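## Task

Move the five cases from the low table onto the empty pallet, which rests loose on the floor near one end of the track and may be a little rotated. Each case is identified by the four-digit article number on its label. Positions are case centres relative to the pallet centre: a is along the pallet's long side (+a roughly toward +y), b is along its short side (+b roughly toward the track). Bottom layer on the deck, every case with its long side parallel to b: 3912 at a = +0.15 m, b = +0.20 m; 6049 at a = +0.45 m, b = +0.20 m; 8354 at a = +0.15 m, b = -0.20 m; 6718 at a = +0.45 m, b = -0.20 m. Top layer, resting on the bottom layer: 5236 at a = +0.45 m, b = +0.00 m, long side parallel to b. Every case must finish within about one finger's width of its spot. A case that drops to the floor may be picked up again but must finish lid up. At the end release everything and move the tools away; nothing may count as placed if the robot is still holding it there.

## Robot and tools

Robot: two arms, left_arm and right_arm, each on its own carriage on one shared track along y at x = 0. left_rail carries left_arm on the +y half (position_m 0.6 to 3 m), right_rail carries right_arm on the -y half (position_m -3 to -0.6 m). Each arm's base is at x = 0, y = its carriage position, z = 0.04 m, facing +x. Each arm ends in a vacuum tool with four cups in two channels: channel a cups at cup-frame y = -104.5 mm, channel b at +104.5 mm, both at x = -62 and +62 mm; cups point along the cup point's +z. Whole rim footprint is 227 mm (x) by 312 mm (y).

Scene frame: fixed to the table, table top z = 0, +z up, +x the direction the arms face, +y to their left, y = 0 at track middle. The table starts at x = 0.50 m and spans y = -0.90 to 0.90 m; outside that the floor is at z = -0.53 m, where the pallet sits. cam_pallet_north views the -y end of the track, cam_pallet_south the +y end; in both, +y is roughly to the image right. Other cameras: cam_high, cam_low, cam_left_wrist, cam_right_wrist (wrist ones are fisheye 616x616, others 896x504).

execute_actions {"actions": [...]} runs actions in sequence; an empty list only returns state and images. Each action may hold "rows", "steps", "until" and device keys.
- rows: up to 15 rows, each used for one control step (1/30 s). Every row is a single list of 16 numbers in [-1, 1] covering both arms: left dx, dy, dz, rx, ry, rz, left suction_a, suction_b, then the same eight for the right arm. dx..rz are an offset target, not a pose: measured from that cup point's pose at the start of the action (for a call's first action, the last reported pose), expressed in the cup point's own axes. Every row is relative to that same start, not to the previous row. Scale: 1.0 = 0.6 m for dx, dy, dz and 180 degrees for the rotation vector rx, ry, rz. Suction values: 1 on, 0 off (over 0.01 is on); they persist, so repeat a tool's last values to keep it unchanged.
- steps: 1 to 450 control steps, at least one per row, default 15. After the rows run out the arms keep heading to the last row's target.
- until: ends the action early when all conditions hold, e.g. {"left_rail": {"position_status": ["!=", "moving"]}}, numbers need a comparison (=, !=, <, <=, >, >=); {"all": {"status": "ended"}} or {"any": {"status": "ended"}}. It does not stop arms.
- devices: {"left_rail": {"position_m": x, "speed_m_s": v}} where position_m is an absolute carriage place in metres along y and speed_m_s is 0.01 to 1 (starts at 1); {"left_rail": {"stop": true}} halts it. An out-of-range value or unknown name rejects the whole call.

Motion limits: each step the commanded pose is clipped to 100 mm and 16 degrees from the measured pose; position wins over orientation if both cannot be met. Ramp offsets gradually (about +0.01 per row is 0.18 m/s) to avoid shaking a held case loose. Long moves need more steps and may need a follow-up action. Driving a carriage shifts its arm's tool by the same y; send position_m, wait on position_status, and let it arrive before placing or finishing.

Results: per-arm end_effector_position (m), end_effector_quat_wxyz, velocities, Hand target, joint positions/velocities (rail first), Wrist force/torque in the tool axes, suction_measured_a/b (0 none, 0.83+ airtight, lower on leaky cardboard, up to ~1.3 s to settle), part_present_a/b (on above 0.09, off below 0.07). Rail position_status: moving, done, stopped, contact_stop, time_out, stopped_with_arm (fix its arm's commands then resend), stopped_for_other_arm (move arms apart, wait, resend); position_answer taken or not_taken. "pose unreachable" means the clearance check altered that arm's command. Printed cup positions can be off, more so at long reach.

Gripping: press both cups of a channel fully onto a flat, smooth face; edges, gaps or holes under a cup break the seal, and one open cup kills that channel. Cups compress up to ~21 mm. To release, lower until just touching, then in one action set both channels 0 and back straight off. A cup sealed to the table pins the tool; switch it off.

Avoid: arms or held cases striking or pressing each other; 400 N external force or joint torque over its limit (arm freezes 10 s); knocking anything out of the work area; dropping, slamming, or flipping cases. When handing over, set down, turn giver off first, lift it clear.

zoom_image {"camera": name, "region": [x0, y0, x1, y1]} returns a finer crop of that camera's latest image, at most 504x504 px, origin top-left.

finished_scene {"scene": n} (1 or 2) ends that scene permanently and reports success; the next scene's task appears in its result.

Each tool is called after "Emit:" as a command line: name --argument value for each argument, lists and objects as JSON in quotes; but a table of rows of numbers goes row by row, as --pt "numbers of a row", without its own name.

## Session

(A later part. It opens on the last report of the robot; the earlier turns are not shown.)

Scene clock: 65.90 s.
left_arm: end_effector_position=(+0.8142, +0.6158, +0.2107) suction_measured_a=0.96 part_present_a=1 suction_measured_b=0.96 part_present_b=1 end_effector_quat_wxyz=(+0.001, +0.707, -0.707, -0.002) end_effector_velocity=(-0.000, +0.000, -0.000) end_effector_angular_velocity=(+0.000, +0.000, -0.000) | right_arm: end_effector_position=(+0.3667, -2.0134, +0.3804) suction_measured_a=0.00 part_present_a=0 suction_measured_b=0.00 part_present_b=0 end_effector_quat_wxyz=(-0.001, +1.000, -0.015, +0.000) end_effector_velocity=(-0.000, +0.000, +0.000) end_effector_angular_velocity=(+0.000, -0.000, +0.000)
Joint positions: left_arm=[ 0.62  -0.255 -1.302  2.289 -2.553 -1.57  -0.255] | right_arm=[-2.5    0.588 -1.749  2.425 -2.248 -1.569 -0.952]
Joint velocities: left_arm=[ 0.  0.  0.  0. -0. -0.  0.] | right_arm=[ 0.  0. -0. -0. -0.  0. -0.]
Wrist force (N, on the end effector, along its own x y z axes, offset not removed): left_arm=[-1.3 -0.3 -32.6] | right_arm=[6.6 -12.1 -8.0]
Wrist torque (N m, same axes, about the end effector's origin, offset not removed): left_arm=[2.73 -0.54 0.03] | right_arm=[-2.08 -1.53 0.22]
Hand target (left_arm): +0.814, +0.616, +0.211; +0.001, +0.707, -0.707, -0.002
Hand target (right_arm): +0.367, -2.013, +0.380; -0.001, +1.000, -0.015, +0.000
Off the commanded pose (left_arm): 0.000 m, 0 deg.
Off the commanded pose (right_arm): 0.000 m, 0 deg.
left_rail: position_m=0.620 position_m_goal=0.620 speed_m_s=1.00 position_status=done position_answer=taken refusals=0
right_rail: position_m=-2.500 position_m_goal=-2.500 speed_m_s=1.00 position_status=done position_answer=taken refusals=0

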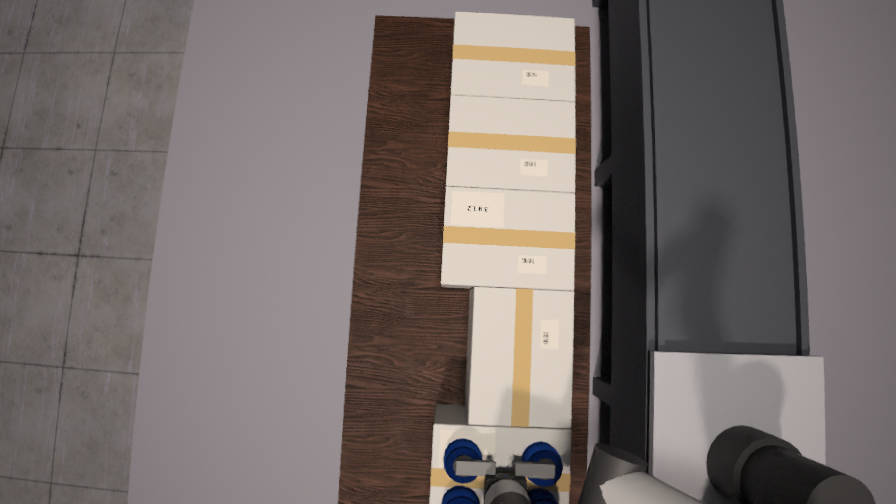

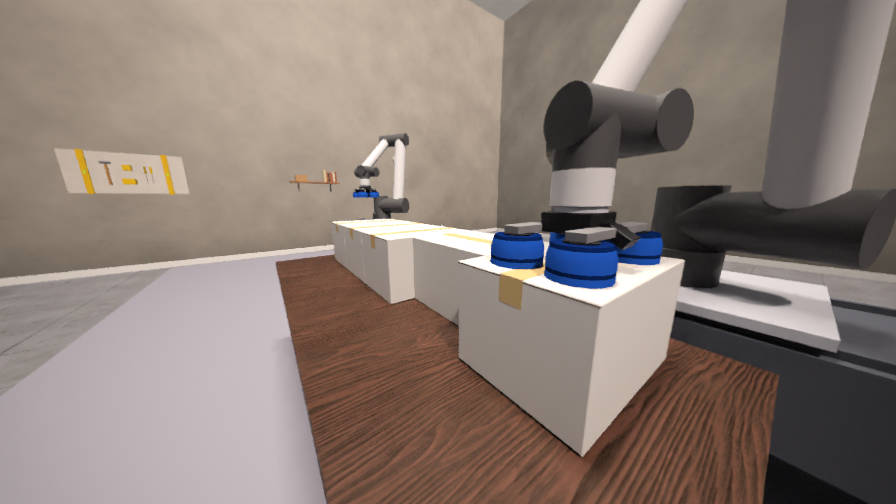

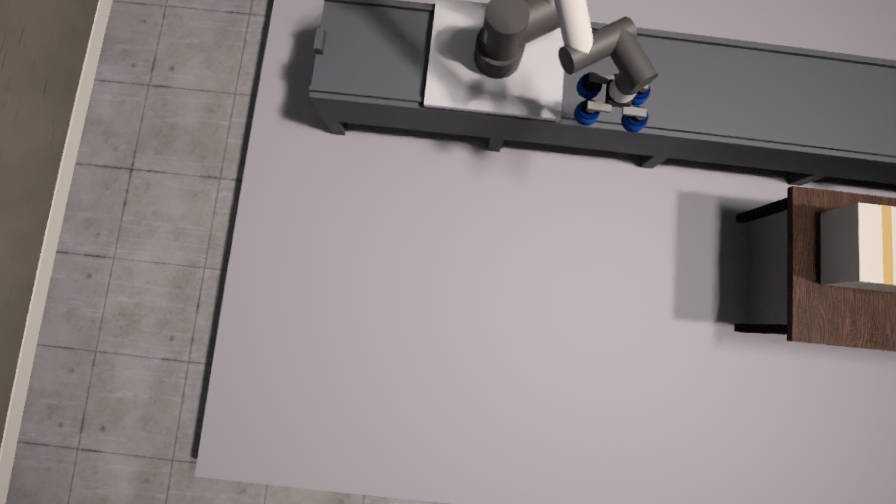

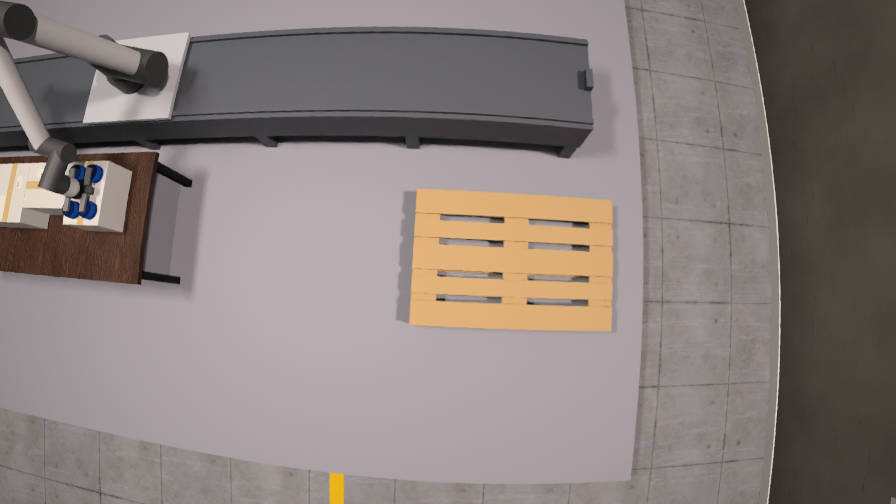

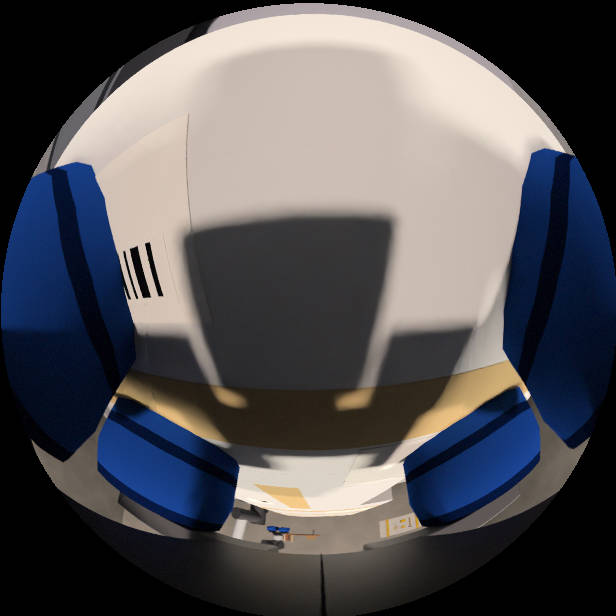

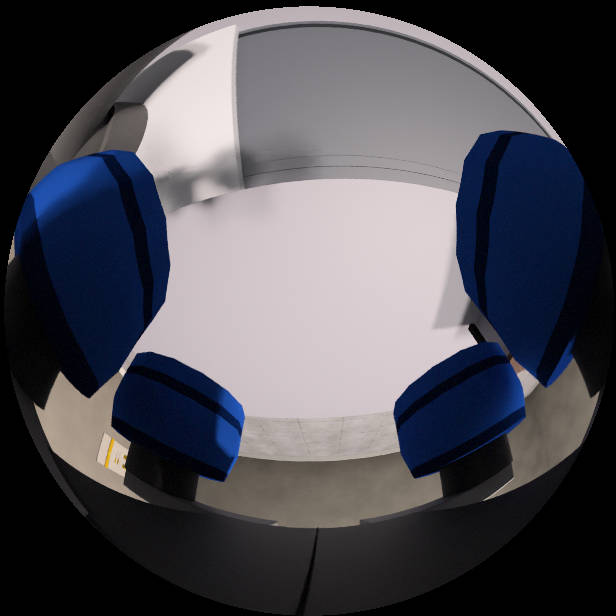

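Emit:
execute_actions --actions '[{"rows":[[0,0,-0.08,0,0,0,1,1,0,0,0,0,0,0,0,0]],"steps":20},{"left_rail":{"position_m":2.7},"steps":30},{"rows":[[-0.892,-0.648,0.66,0,0,0,1,1,0,0,0,0,0,0,0,0]],"steps":75}]'

Scene clock: 74.07 s.
left_arm: end_effector_position=(+1.2013, +3.2311, -0.1382) suction_measured_a=0.96 part_present_a=1 suction_measured_b=0.96 part_present_b=1 end_effector_quat_wxyz=(+0.002, +0.707, -0.707, -0.001) end_effector_velocity=(+0.000, +0.000, -0.000) end_effector_angular_velocity=(-0.000, +0.000, +0.000) | right_arm: end_effector_position=(+0.3667, -2.0134, +0.3804) suction_measured_a=0.00 part_present_a=0 suction_measured_b=0.00 part_present_b=0 end_effector_quat_wxyz=(-0.001, +1.000, -0.015, +0.000) end_effector_velocity=(+0.000, +0.000, -0.000) end_effector_angular_velocity=(-0.000, +0.000, +0.000)
Joint positions: left_arm=[ 2.7    0.262 -0.579  1.538 -2.526 -1.57   0.262] | right_arm=[-2.5    0.588 -1.749  2.425 -2.248 -1.569 -0.952]
Joint velocities: left_arm=[ 0.     0.     0.001 -0.001  0.    -0.     0.   ] | right_arm=[ 0.  0.  0.  0. -0.  0. -0.]
Wrist force (N, on the end effector, along its own x y z axes, offset not removed): left_arm=[2.5 -1.1 -28.7] | right_arm=[6.5 -3.1 -2.1]
Wrist torque (N m, same axes, about the end effector's origin, offset not removed): left_arm=[2.67 -1.07 0.18] | right_arm=[-0.99 -1.44 0.59]
Hand target (left_arm): +1.201, +3.231, -0.138; +0.002, +0.707, -0.707, -0.001
Hand target (right_arm): +0.367, -2.013, +0.380; -0.001, +1.000, -0.015, +0.000
Off the commanded pose (left_arm): 0.001 m, 0 deg.
Off the commanded pose (right_arm): 0.000 m, 0 deg.
left_rail: position_m=2.700 position_m_goal=2.700 speed_m_s=1.00 position_status=done position_answer=taken refusals=0
right_rail: position_m=-2.500 position_m_goal=-2.500 speed_m_s=1.00 position_status=done position_answer=taken refusals=0

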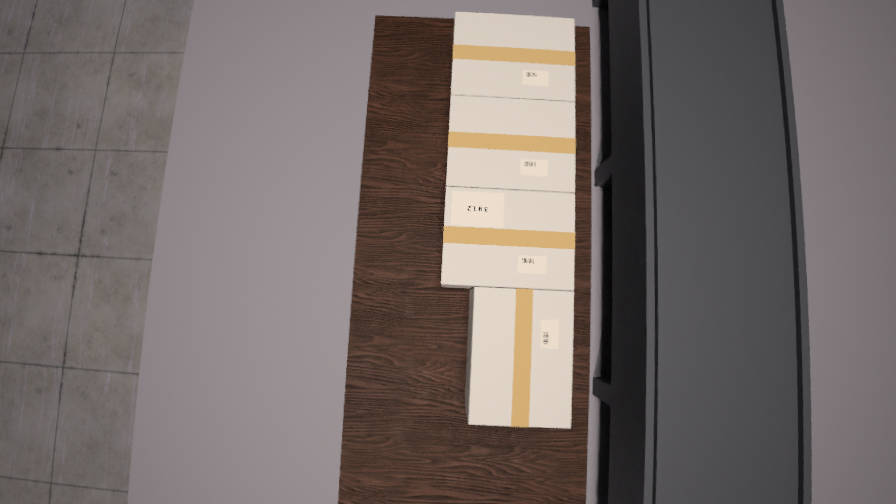

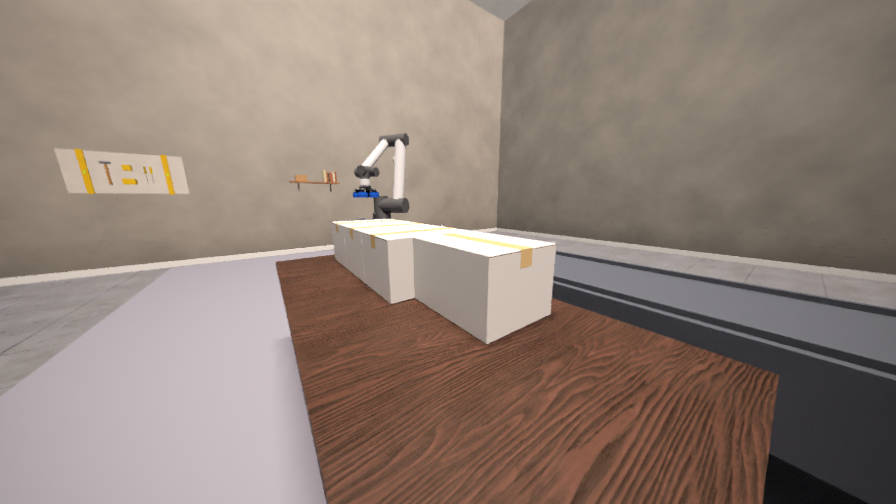

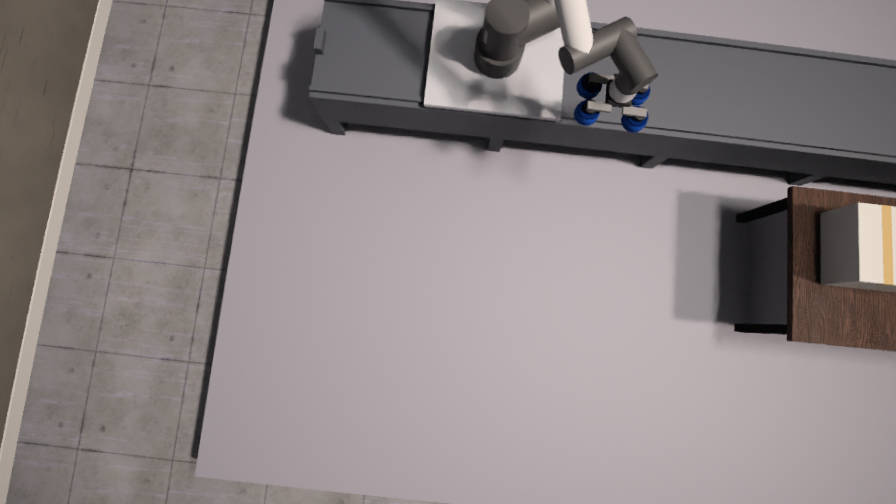

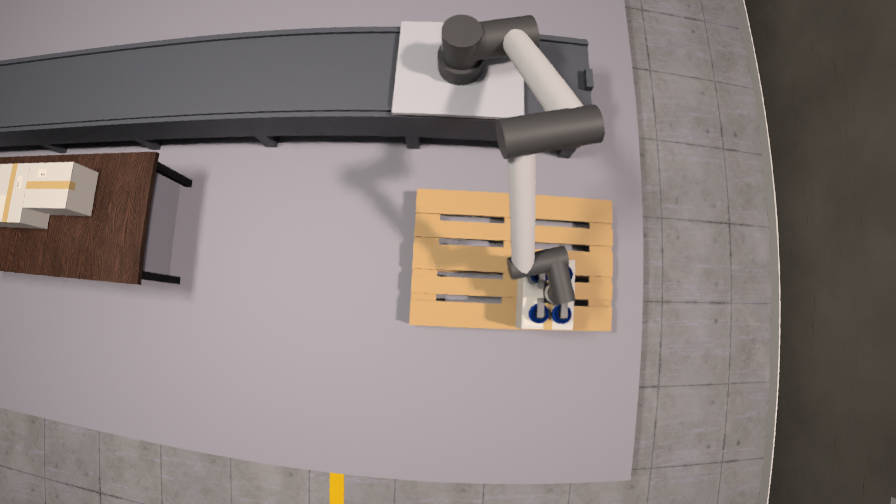

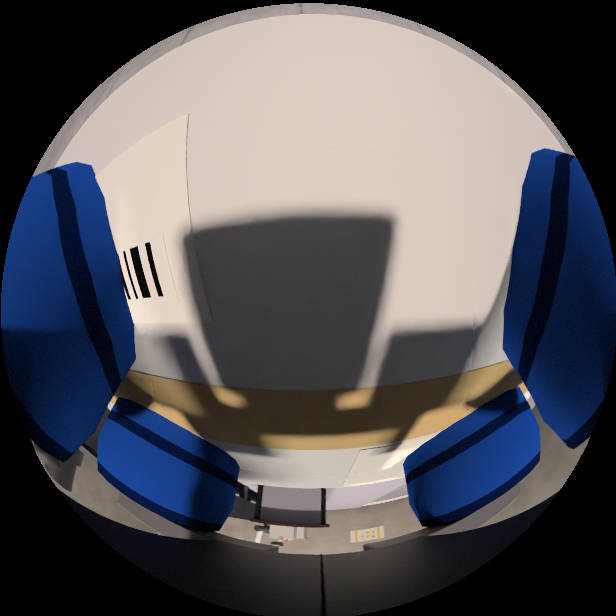

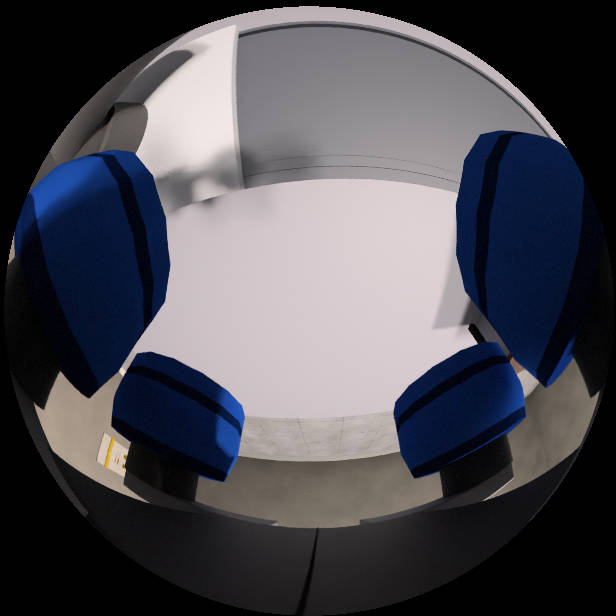

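Emit:
execute_actions --actions '[{"rows":[[0,0,0.06,0,0,0,1,1,0,0,0,0,0,0,0,0]],"steps":20}]'

Emit:
execute_actions --actions '[{"rows":[[0,0,0.007,0,0,0,1,1,0,0,0,0,0,0,0,0]],"steps":12}]'

Scene clock: 78.53 s.
left_arm: end_effector_position=(+1.2013, +3.2311, -0.1738) suction_measured_a=0.96 part_present_a=1 suction_measured_b=0.96 part_present_b=1 end_effector_quat_wxyz=(+0.002, +0.707, -0.707, -0.001) end_effector_velocity=(+0.000, +0.000, -0.002) end_effector_angular_velocity=(+0.000, +0.000, -0.000) | right_arm: end_effector_position=(+0.3667, -2.0134, +0.3804) suction_measured_a=0.00 part_present_a=0 suction_measured_b=0.00 part_present_b=0 end_effector_quat_wxyz=(-0.001, +1.000, -0.015, +0.000) end_effector_velocity=(-0.000, +0.000, +0.000) end_effector_angular_velocity=(+0.000, -0.000, +0.000)
Joint positions: left_arm=[ 2.7    0.262 -0.544  1.53  -2.553 -1.57   0.262] | right_arm=[-2.5    0.588 -1.749  2.425 -2.248 -1.569 -0.952]
Joint velocities: left_arm=[ 0.    -0.     0.002 -0.001 -0.001  0.     0.   ] | right_arm=[ 0.  0. -0. -0. -0.  0. -0.]
Wrist force (N, on the end effector, along its own x y z axes, offset not removed): left_arm=[0.4 1.9 -30.2] | right_arm=[-0.1 -12.0 6.1]
Wrist torque (N m, same axes, about the end effector's origin, offset not removed): left_arm=[3.03 -0.95 0.05] | right_arm=[-2.04 -0.91 0.23]
Hand target (left_arm): +1.201, +3.231, -0.174; +0.002, +0.707, -0.707, -0.001
Hand target (right_arm): +0.367, -2.013, +0.380; -0.001, +1.000, -0.015, +0.000
Off the commanded pose (left_arm): 0.000 m, 0 deg.
Off the commanded pose (right_arm): 0.000 m, 0 deg.
left_rail: position_m=2.700 position_m_goal=2.700 speed_m_s=1.00 position_status=done position_answer=taken refusals=0
right_rail: position_m=-2.500 position_m_goal=-2.500 speed_m_s=1.00 position_status=done position_answer=taken refusals=0

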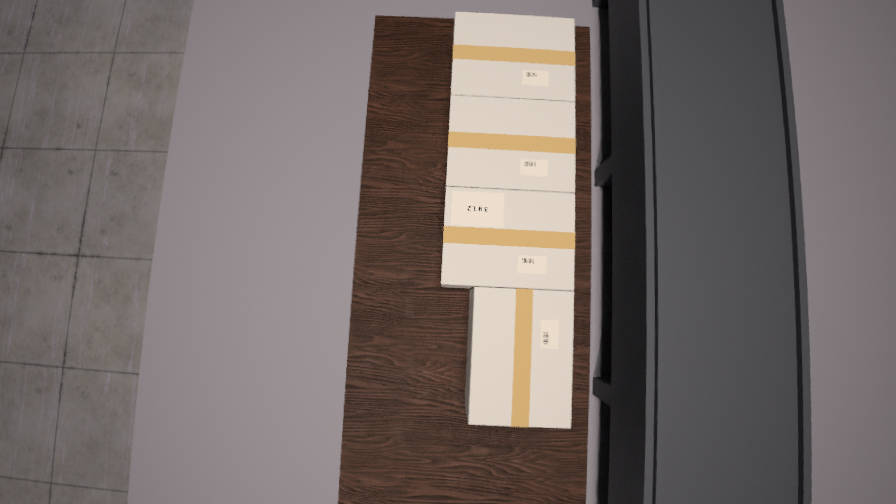

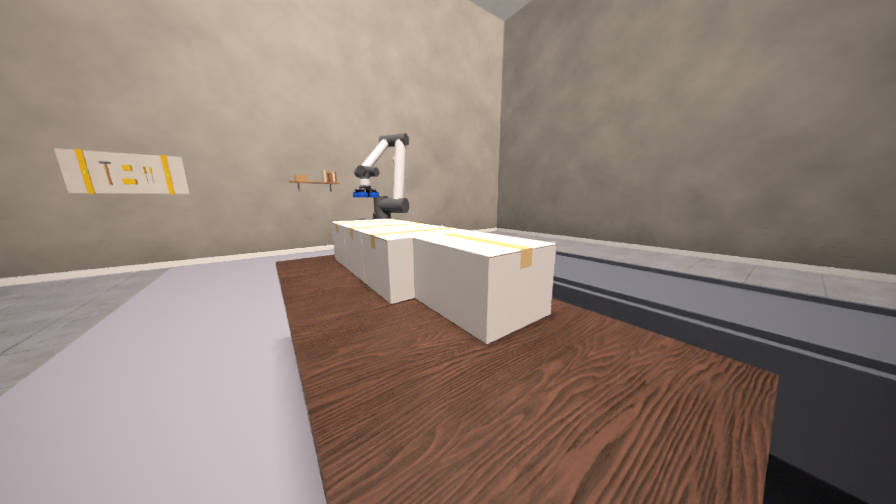

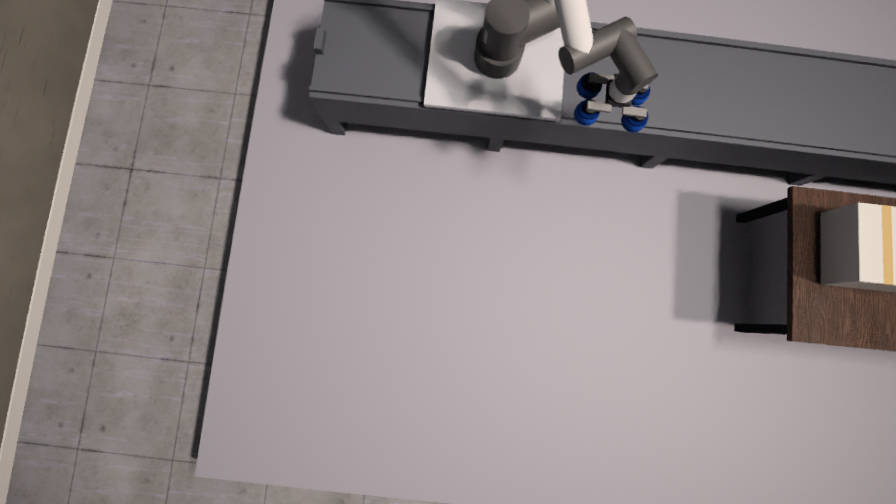

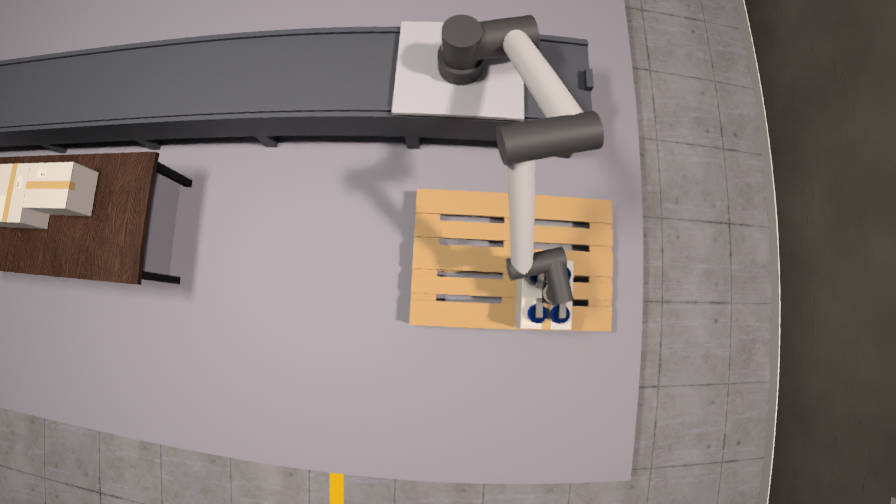

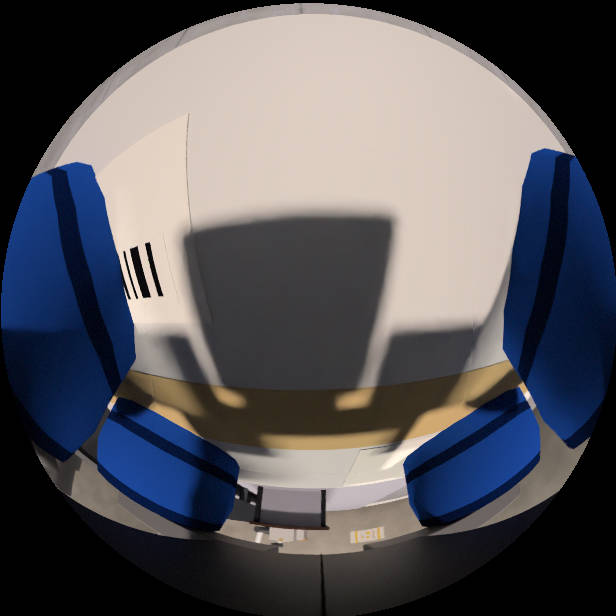

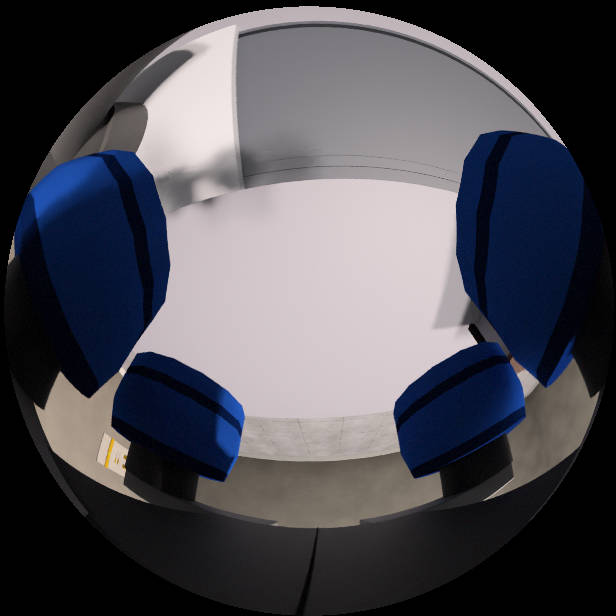

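Scene clock: 78.93 s.
left_arm: end_effector_position=(+1.2013, +3.2311, -0.1778) suction_measured_a=0.96 part_present_a=1 suction_measured_b=0.96 part_present_b=1 end_effector_quat_wxyz=(+0.002, +0.707, -0.707, -0.001) end_effector_velocity=(+0.000, +0.000, -0.002) end_effector_angular_velocity=(+0.000, -0.000, -0.000) | right_arm: end_effector_position=(+0.3667, -2.0134, +0.3804) suction_measured_a=0.00 part_present_a=0 suction_measured_b=0.00 part_present_b=0 end_effector_quat_wxyz=(-0.001, +1.000, -0.015, +0.000) end_effector_velocity=(-0.000, -0.000, +0.000) end_effector_angular_velocity=(+0.000, -0.000, +0.000)
Joint positions: left_arm=[ 2.7    0.262 -0.541  1.529 -2.555 -1.57   0.262] | right_arm=[-2.5    0.588 -1.749  2.425 -2.248 -1.569 -0.952]
Joint velocities: left_arm=[ 0.     0.     0.002 -0.001 -0.001  0.     0.   ] | right_arm=[ 0. -0. -0.  0.  0.  0. -0.]
Wrist force (N, on the end effector, along its own x y z axes, offset not removed): left_arm=[1.6 2.5 -31.6] | right_arm=[2.7 -9.3 1.2]
Wrist torque (N m, same axes, about the end effector's origin, offset not removed): left_arm=[3.21 -0.91 -0.07] | right_arm=[-1.80 -1.15 0.28]
Hand target (left_arm): +1.201, +3.231, -0.178; +0.002, +0.707, -0.707, -0.001
Hand target (right_arm): +0.367, -2.013, +0.380; -0.001, +1.000, -0.015, +0.000
Off the commanded pose (left_arm): 0.000 m, 0 deg.
Off the commanded pose (right_arm): 0.000 m, 0 deg.
left_rail: position_m=2.700 position_m_goal=2.700 speed_m_s=1.00 position_status=done position_answer=taken refusals=0
right_rail: position_m=-2.500 position_m_goal=-2.500 speed_m_s=1.00 position_status=done position_answer=taken refusals=0

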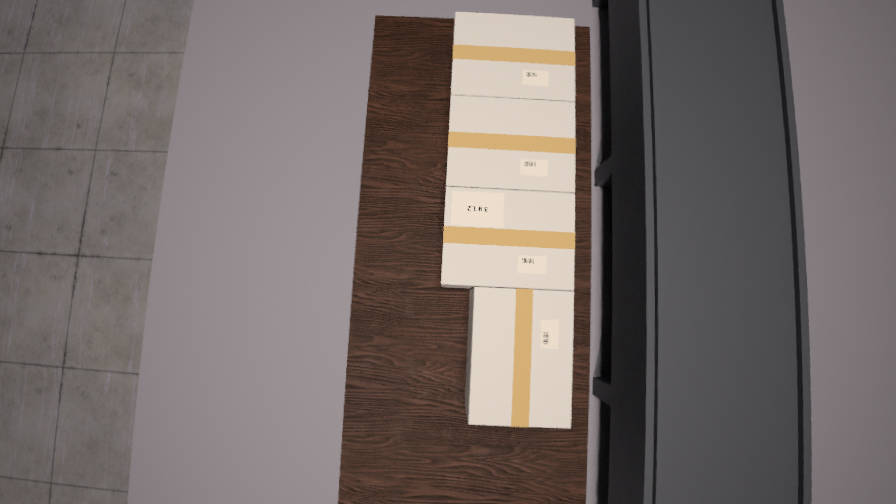

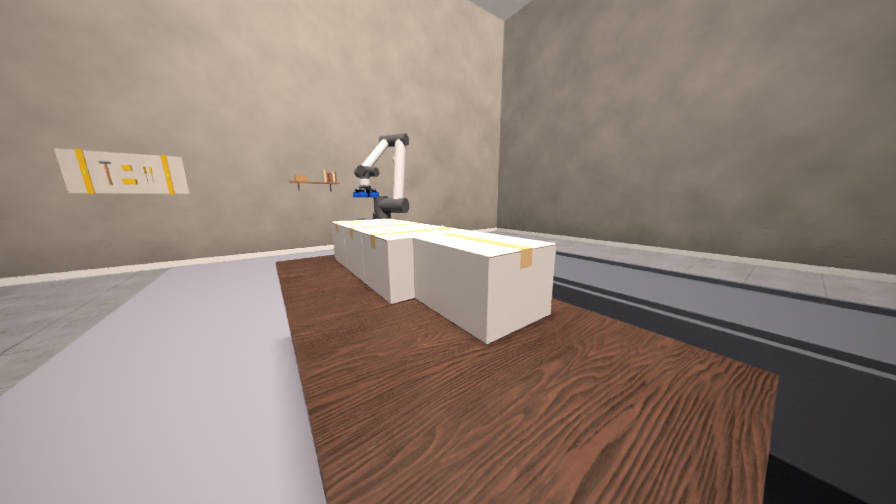

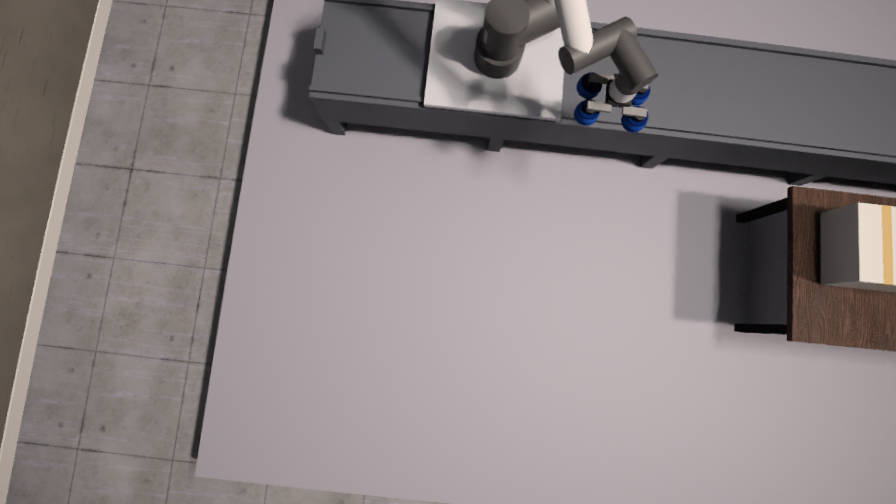

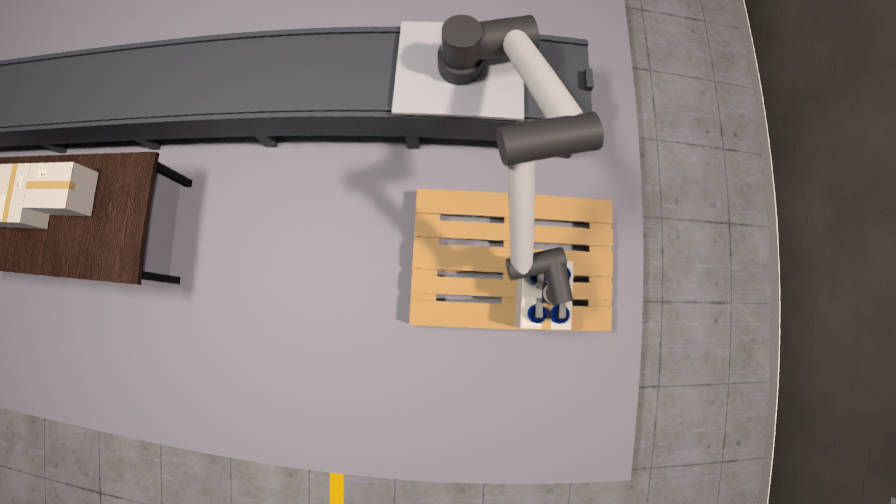

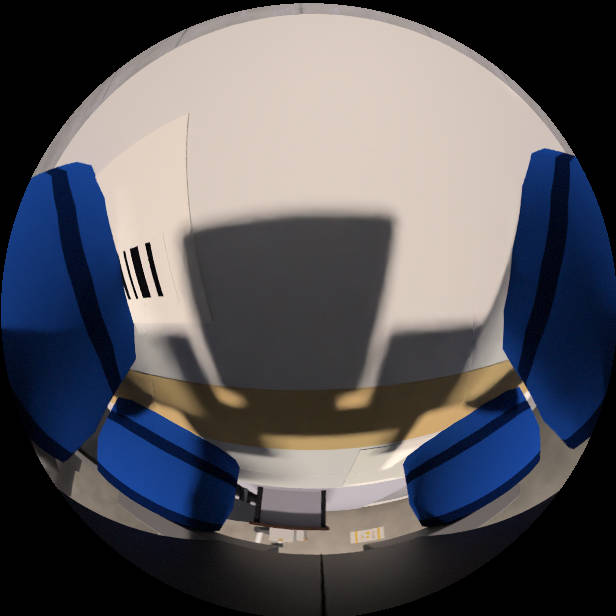

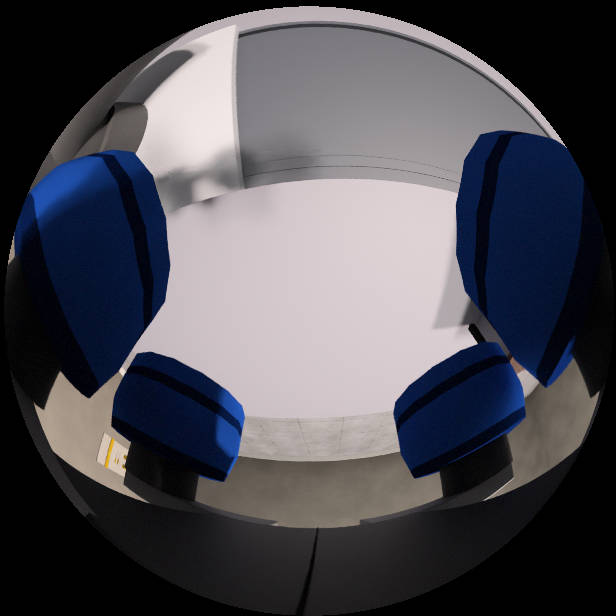

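Emit:
execute_actions --actions '[{"rows":[[0,0,0.006,0,0,0,1,1,0,0,0,0,0,0,0,0]],"steps":12}]'

Scene clock: 86.47 s.
left_arm: end_effector_position=(+1.2018, +3.2313, -0.1803) suction_measured_a=0.96 part_present_a=1 suction_measured_b=0.96 part_present_b=1 end_effector_quat_wxyz=(+0.001, +0.707, -0.707, -0.001) end_effector_velocity=(-0.000, -0.000, -0.002) end_effector_angular_velocity=(-0.000, +0.001, -0.000) | right_arm: end_effector_position=(+0.3667, -2.0134, +0.3804) suction_measured_a=0.00 part_present_a=0 suction_measured_b=0.00 part_present_b=0 end_effector_quat_wxyz=(-0.001, +1.000, -0.015, +0.000) end_effector_velocity=(+0.000, -0.000, -0.000) end_effector_angular_velocity=(-0.000, +0.000, -0.000)
Joint positions: left_arm=[ 2.7    0.262 -0.538  1.528 -2.558 -1.57   0.262] | right_arm=[-2.5    0.588 -1.749  2.425 -2.248 -1.569 -0.952]
Joint velocities: left_arm=[-0.    -0.     0.002 -0.    -0.    -0.     0.   ] | right_arm=[ 0. -0.  0. -0.  0.  0.  0.]
Wrist force (N, on the end effector, along its own x y z axes, offset not removed): left_arm=[14.0 54.3 -200.0] | right_arm=[2.9 -11.7 10.0]
Wrist torque (N m, same axes, about the end effector's origin, offset not removed): left_arm=[2.52 -2.01 0.05] | right_arm=[-2.08 -1.10 0.27]
Hand target (left_arm): +1.201, +3.231, -0.181; +0.002, +0.707, -0.707, -0.001
Hand target (right_arm): +0.367, -2.013, +0.380; -0.001, +1.000, -0.015, +0.000
Off the commanded pose (left_arm): 0.001 m, 0 deg.
Off the commanded pose (right_arm): 0.000 m, 0 deg.
left_rail: position_m=2.700 position_m_goal=2.700 speed_m_s=1.00 position_status=done position_answer=taken refusals=0
right_rail: position_m=-2.500 position_m_goal=-2.500 speed_m_s=1.00 position_status=done position_answer=taken refusals=0

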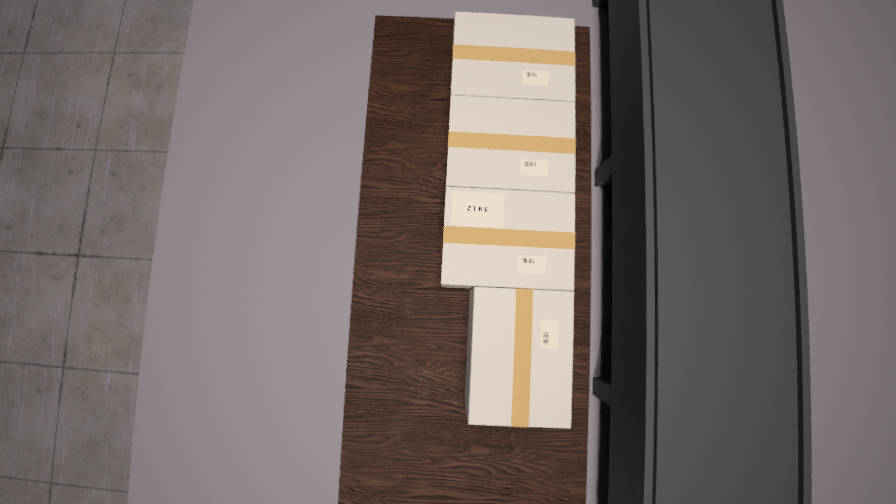

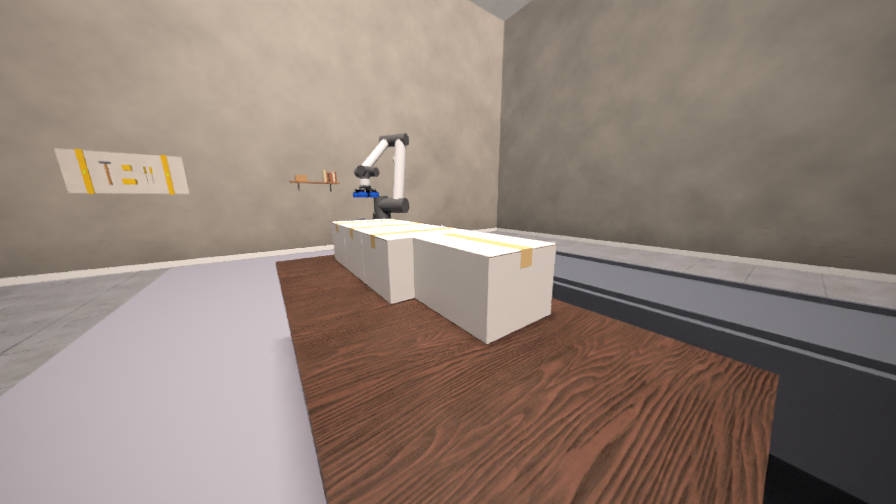

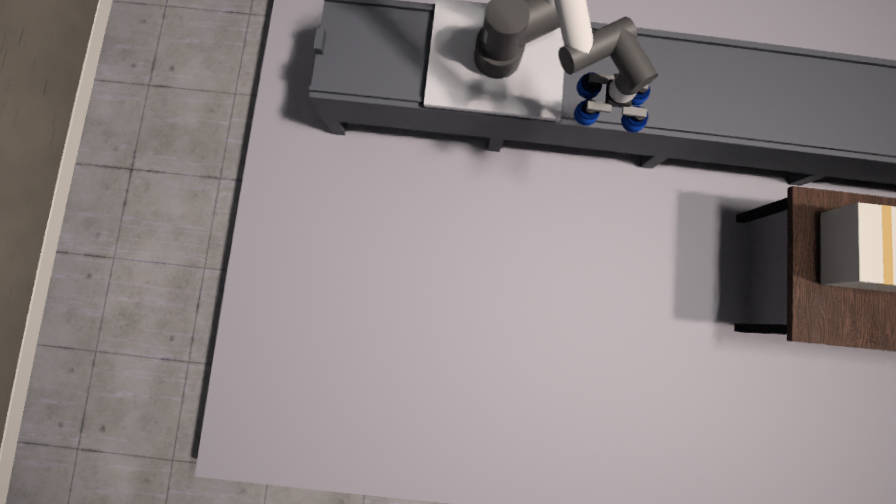

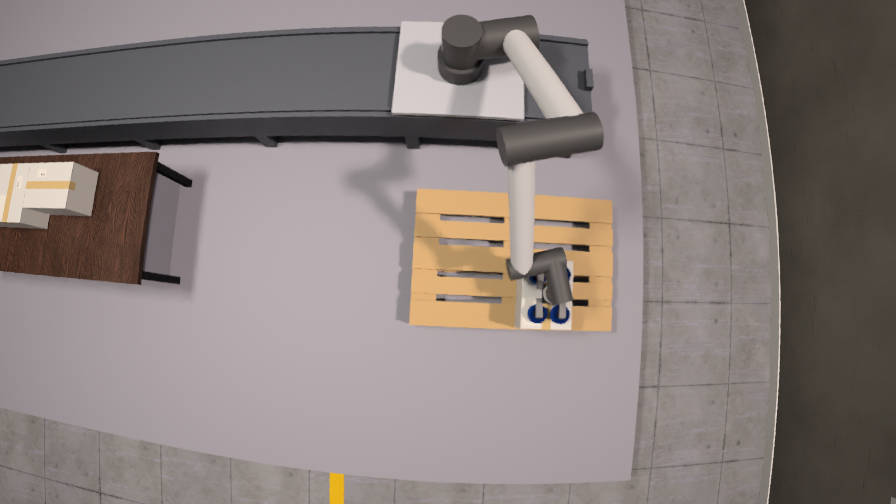

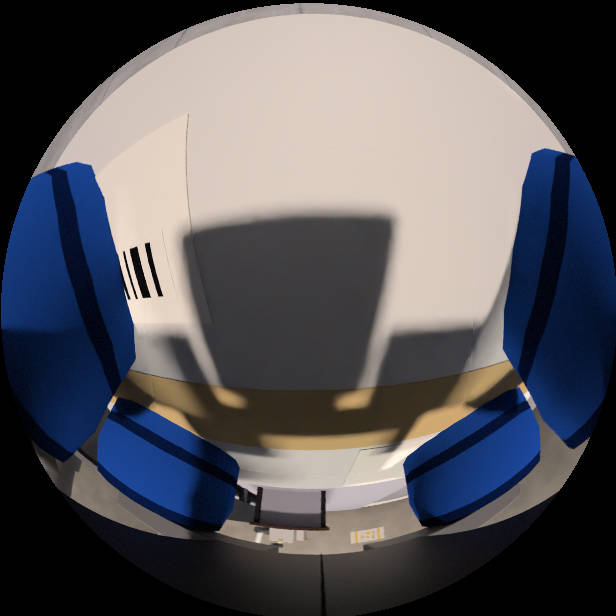

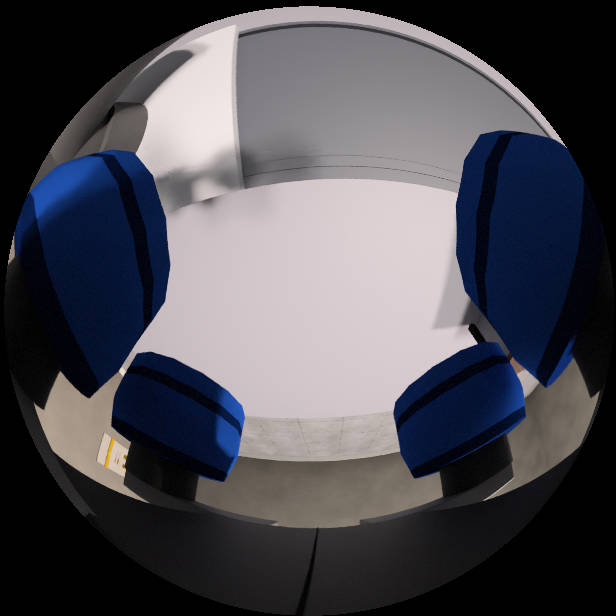

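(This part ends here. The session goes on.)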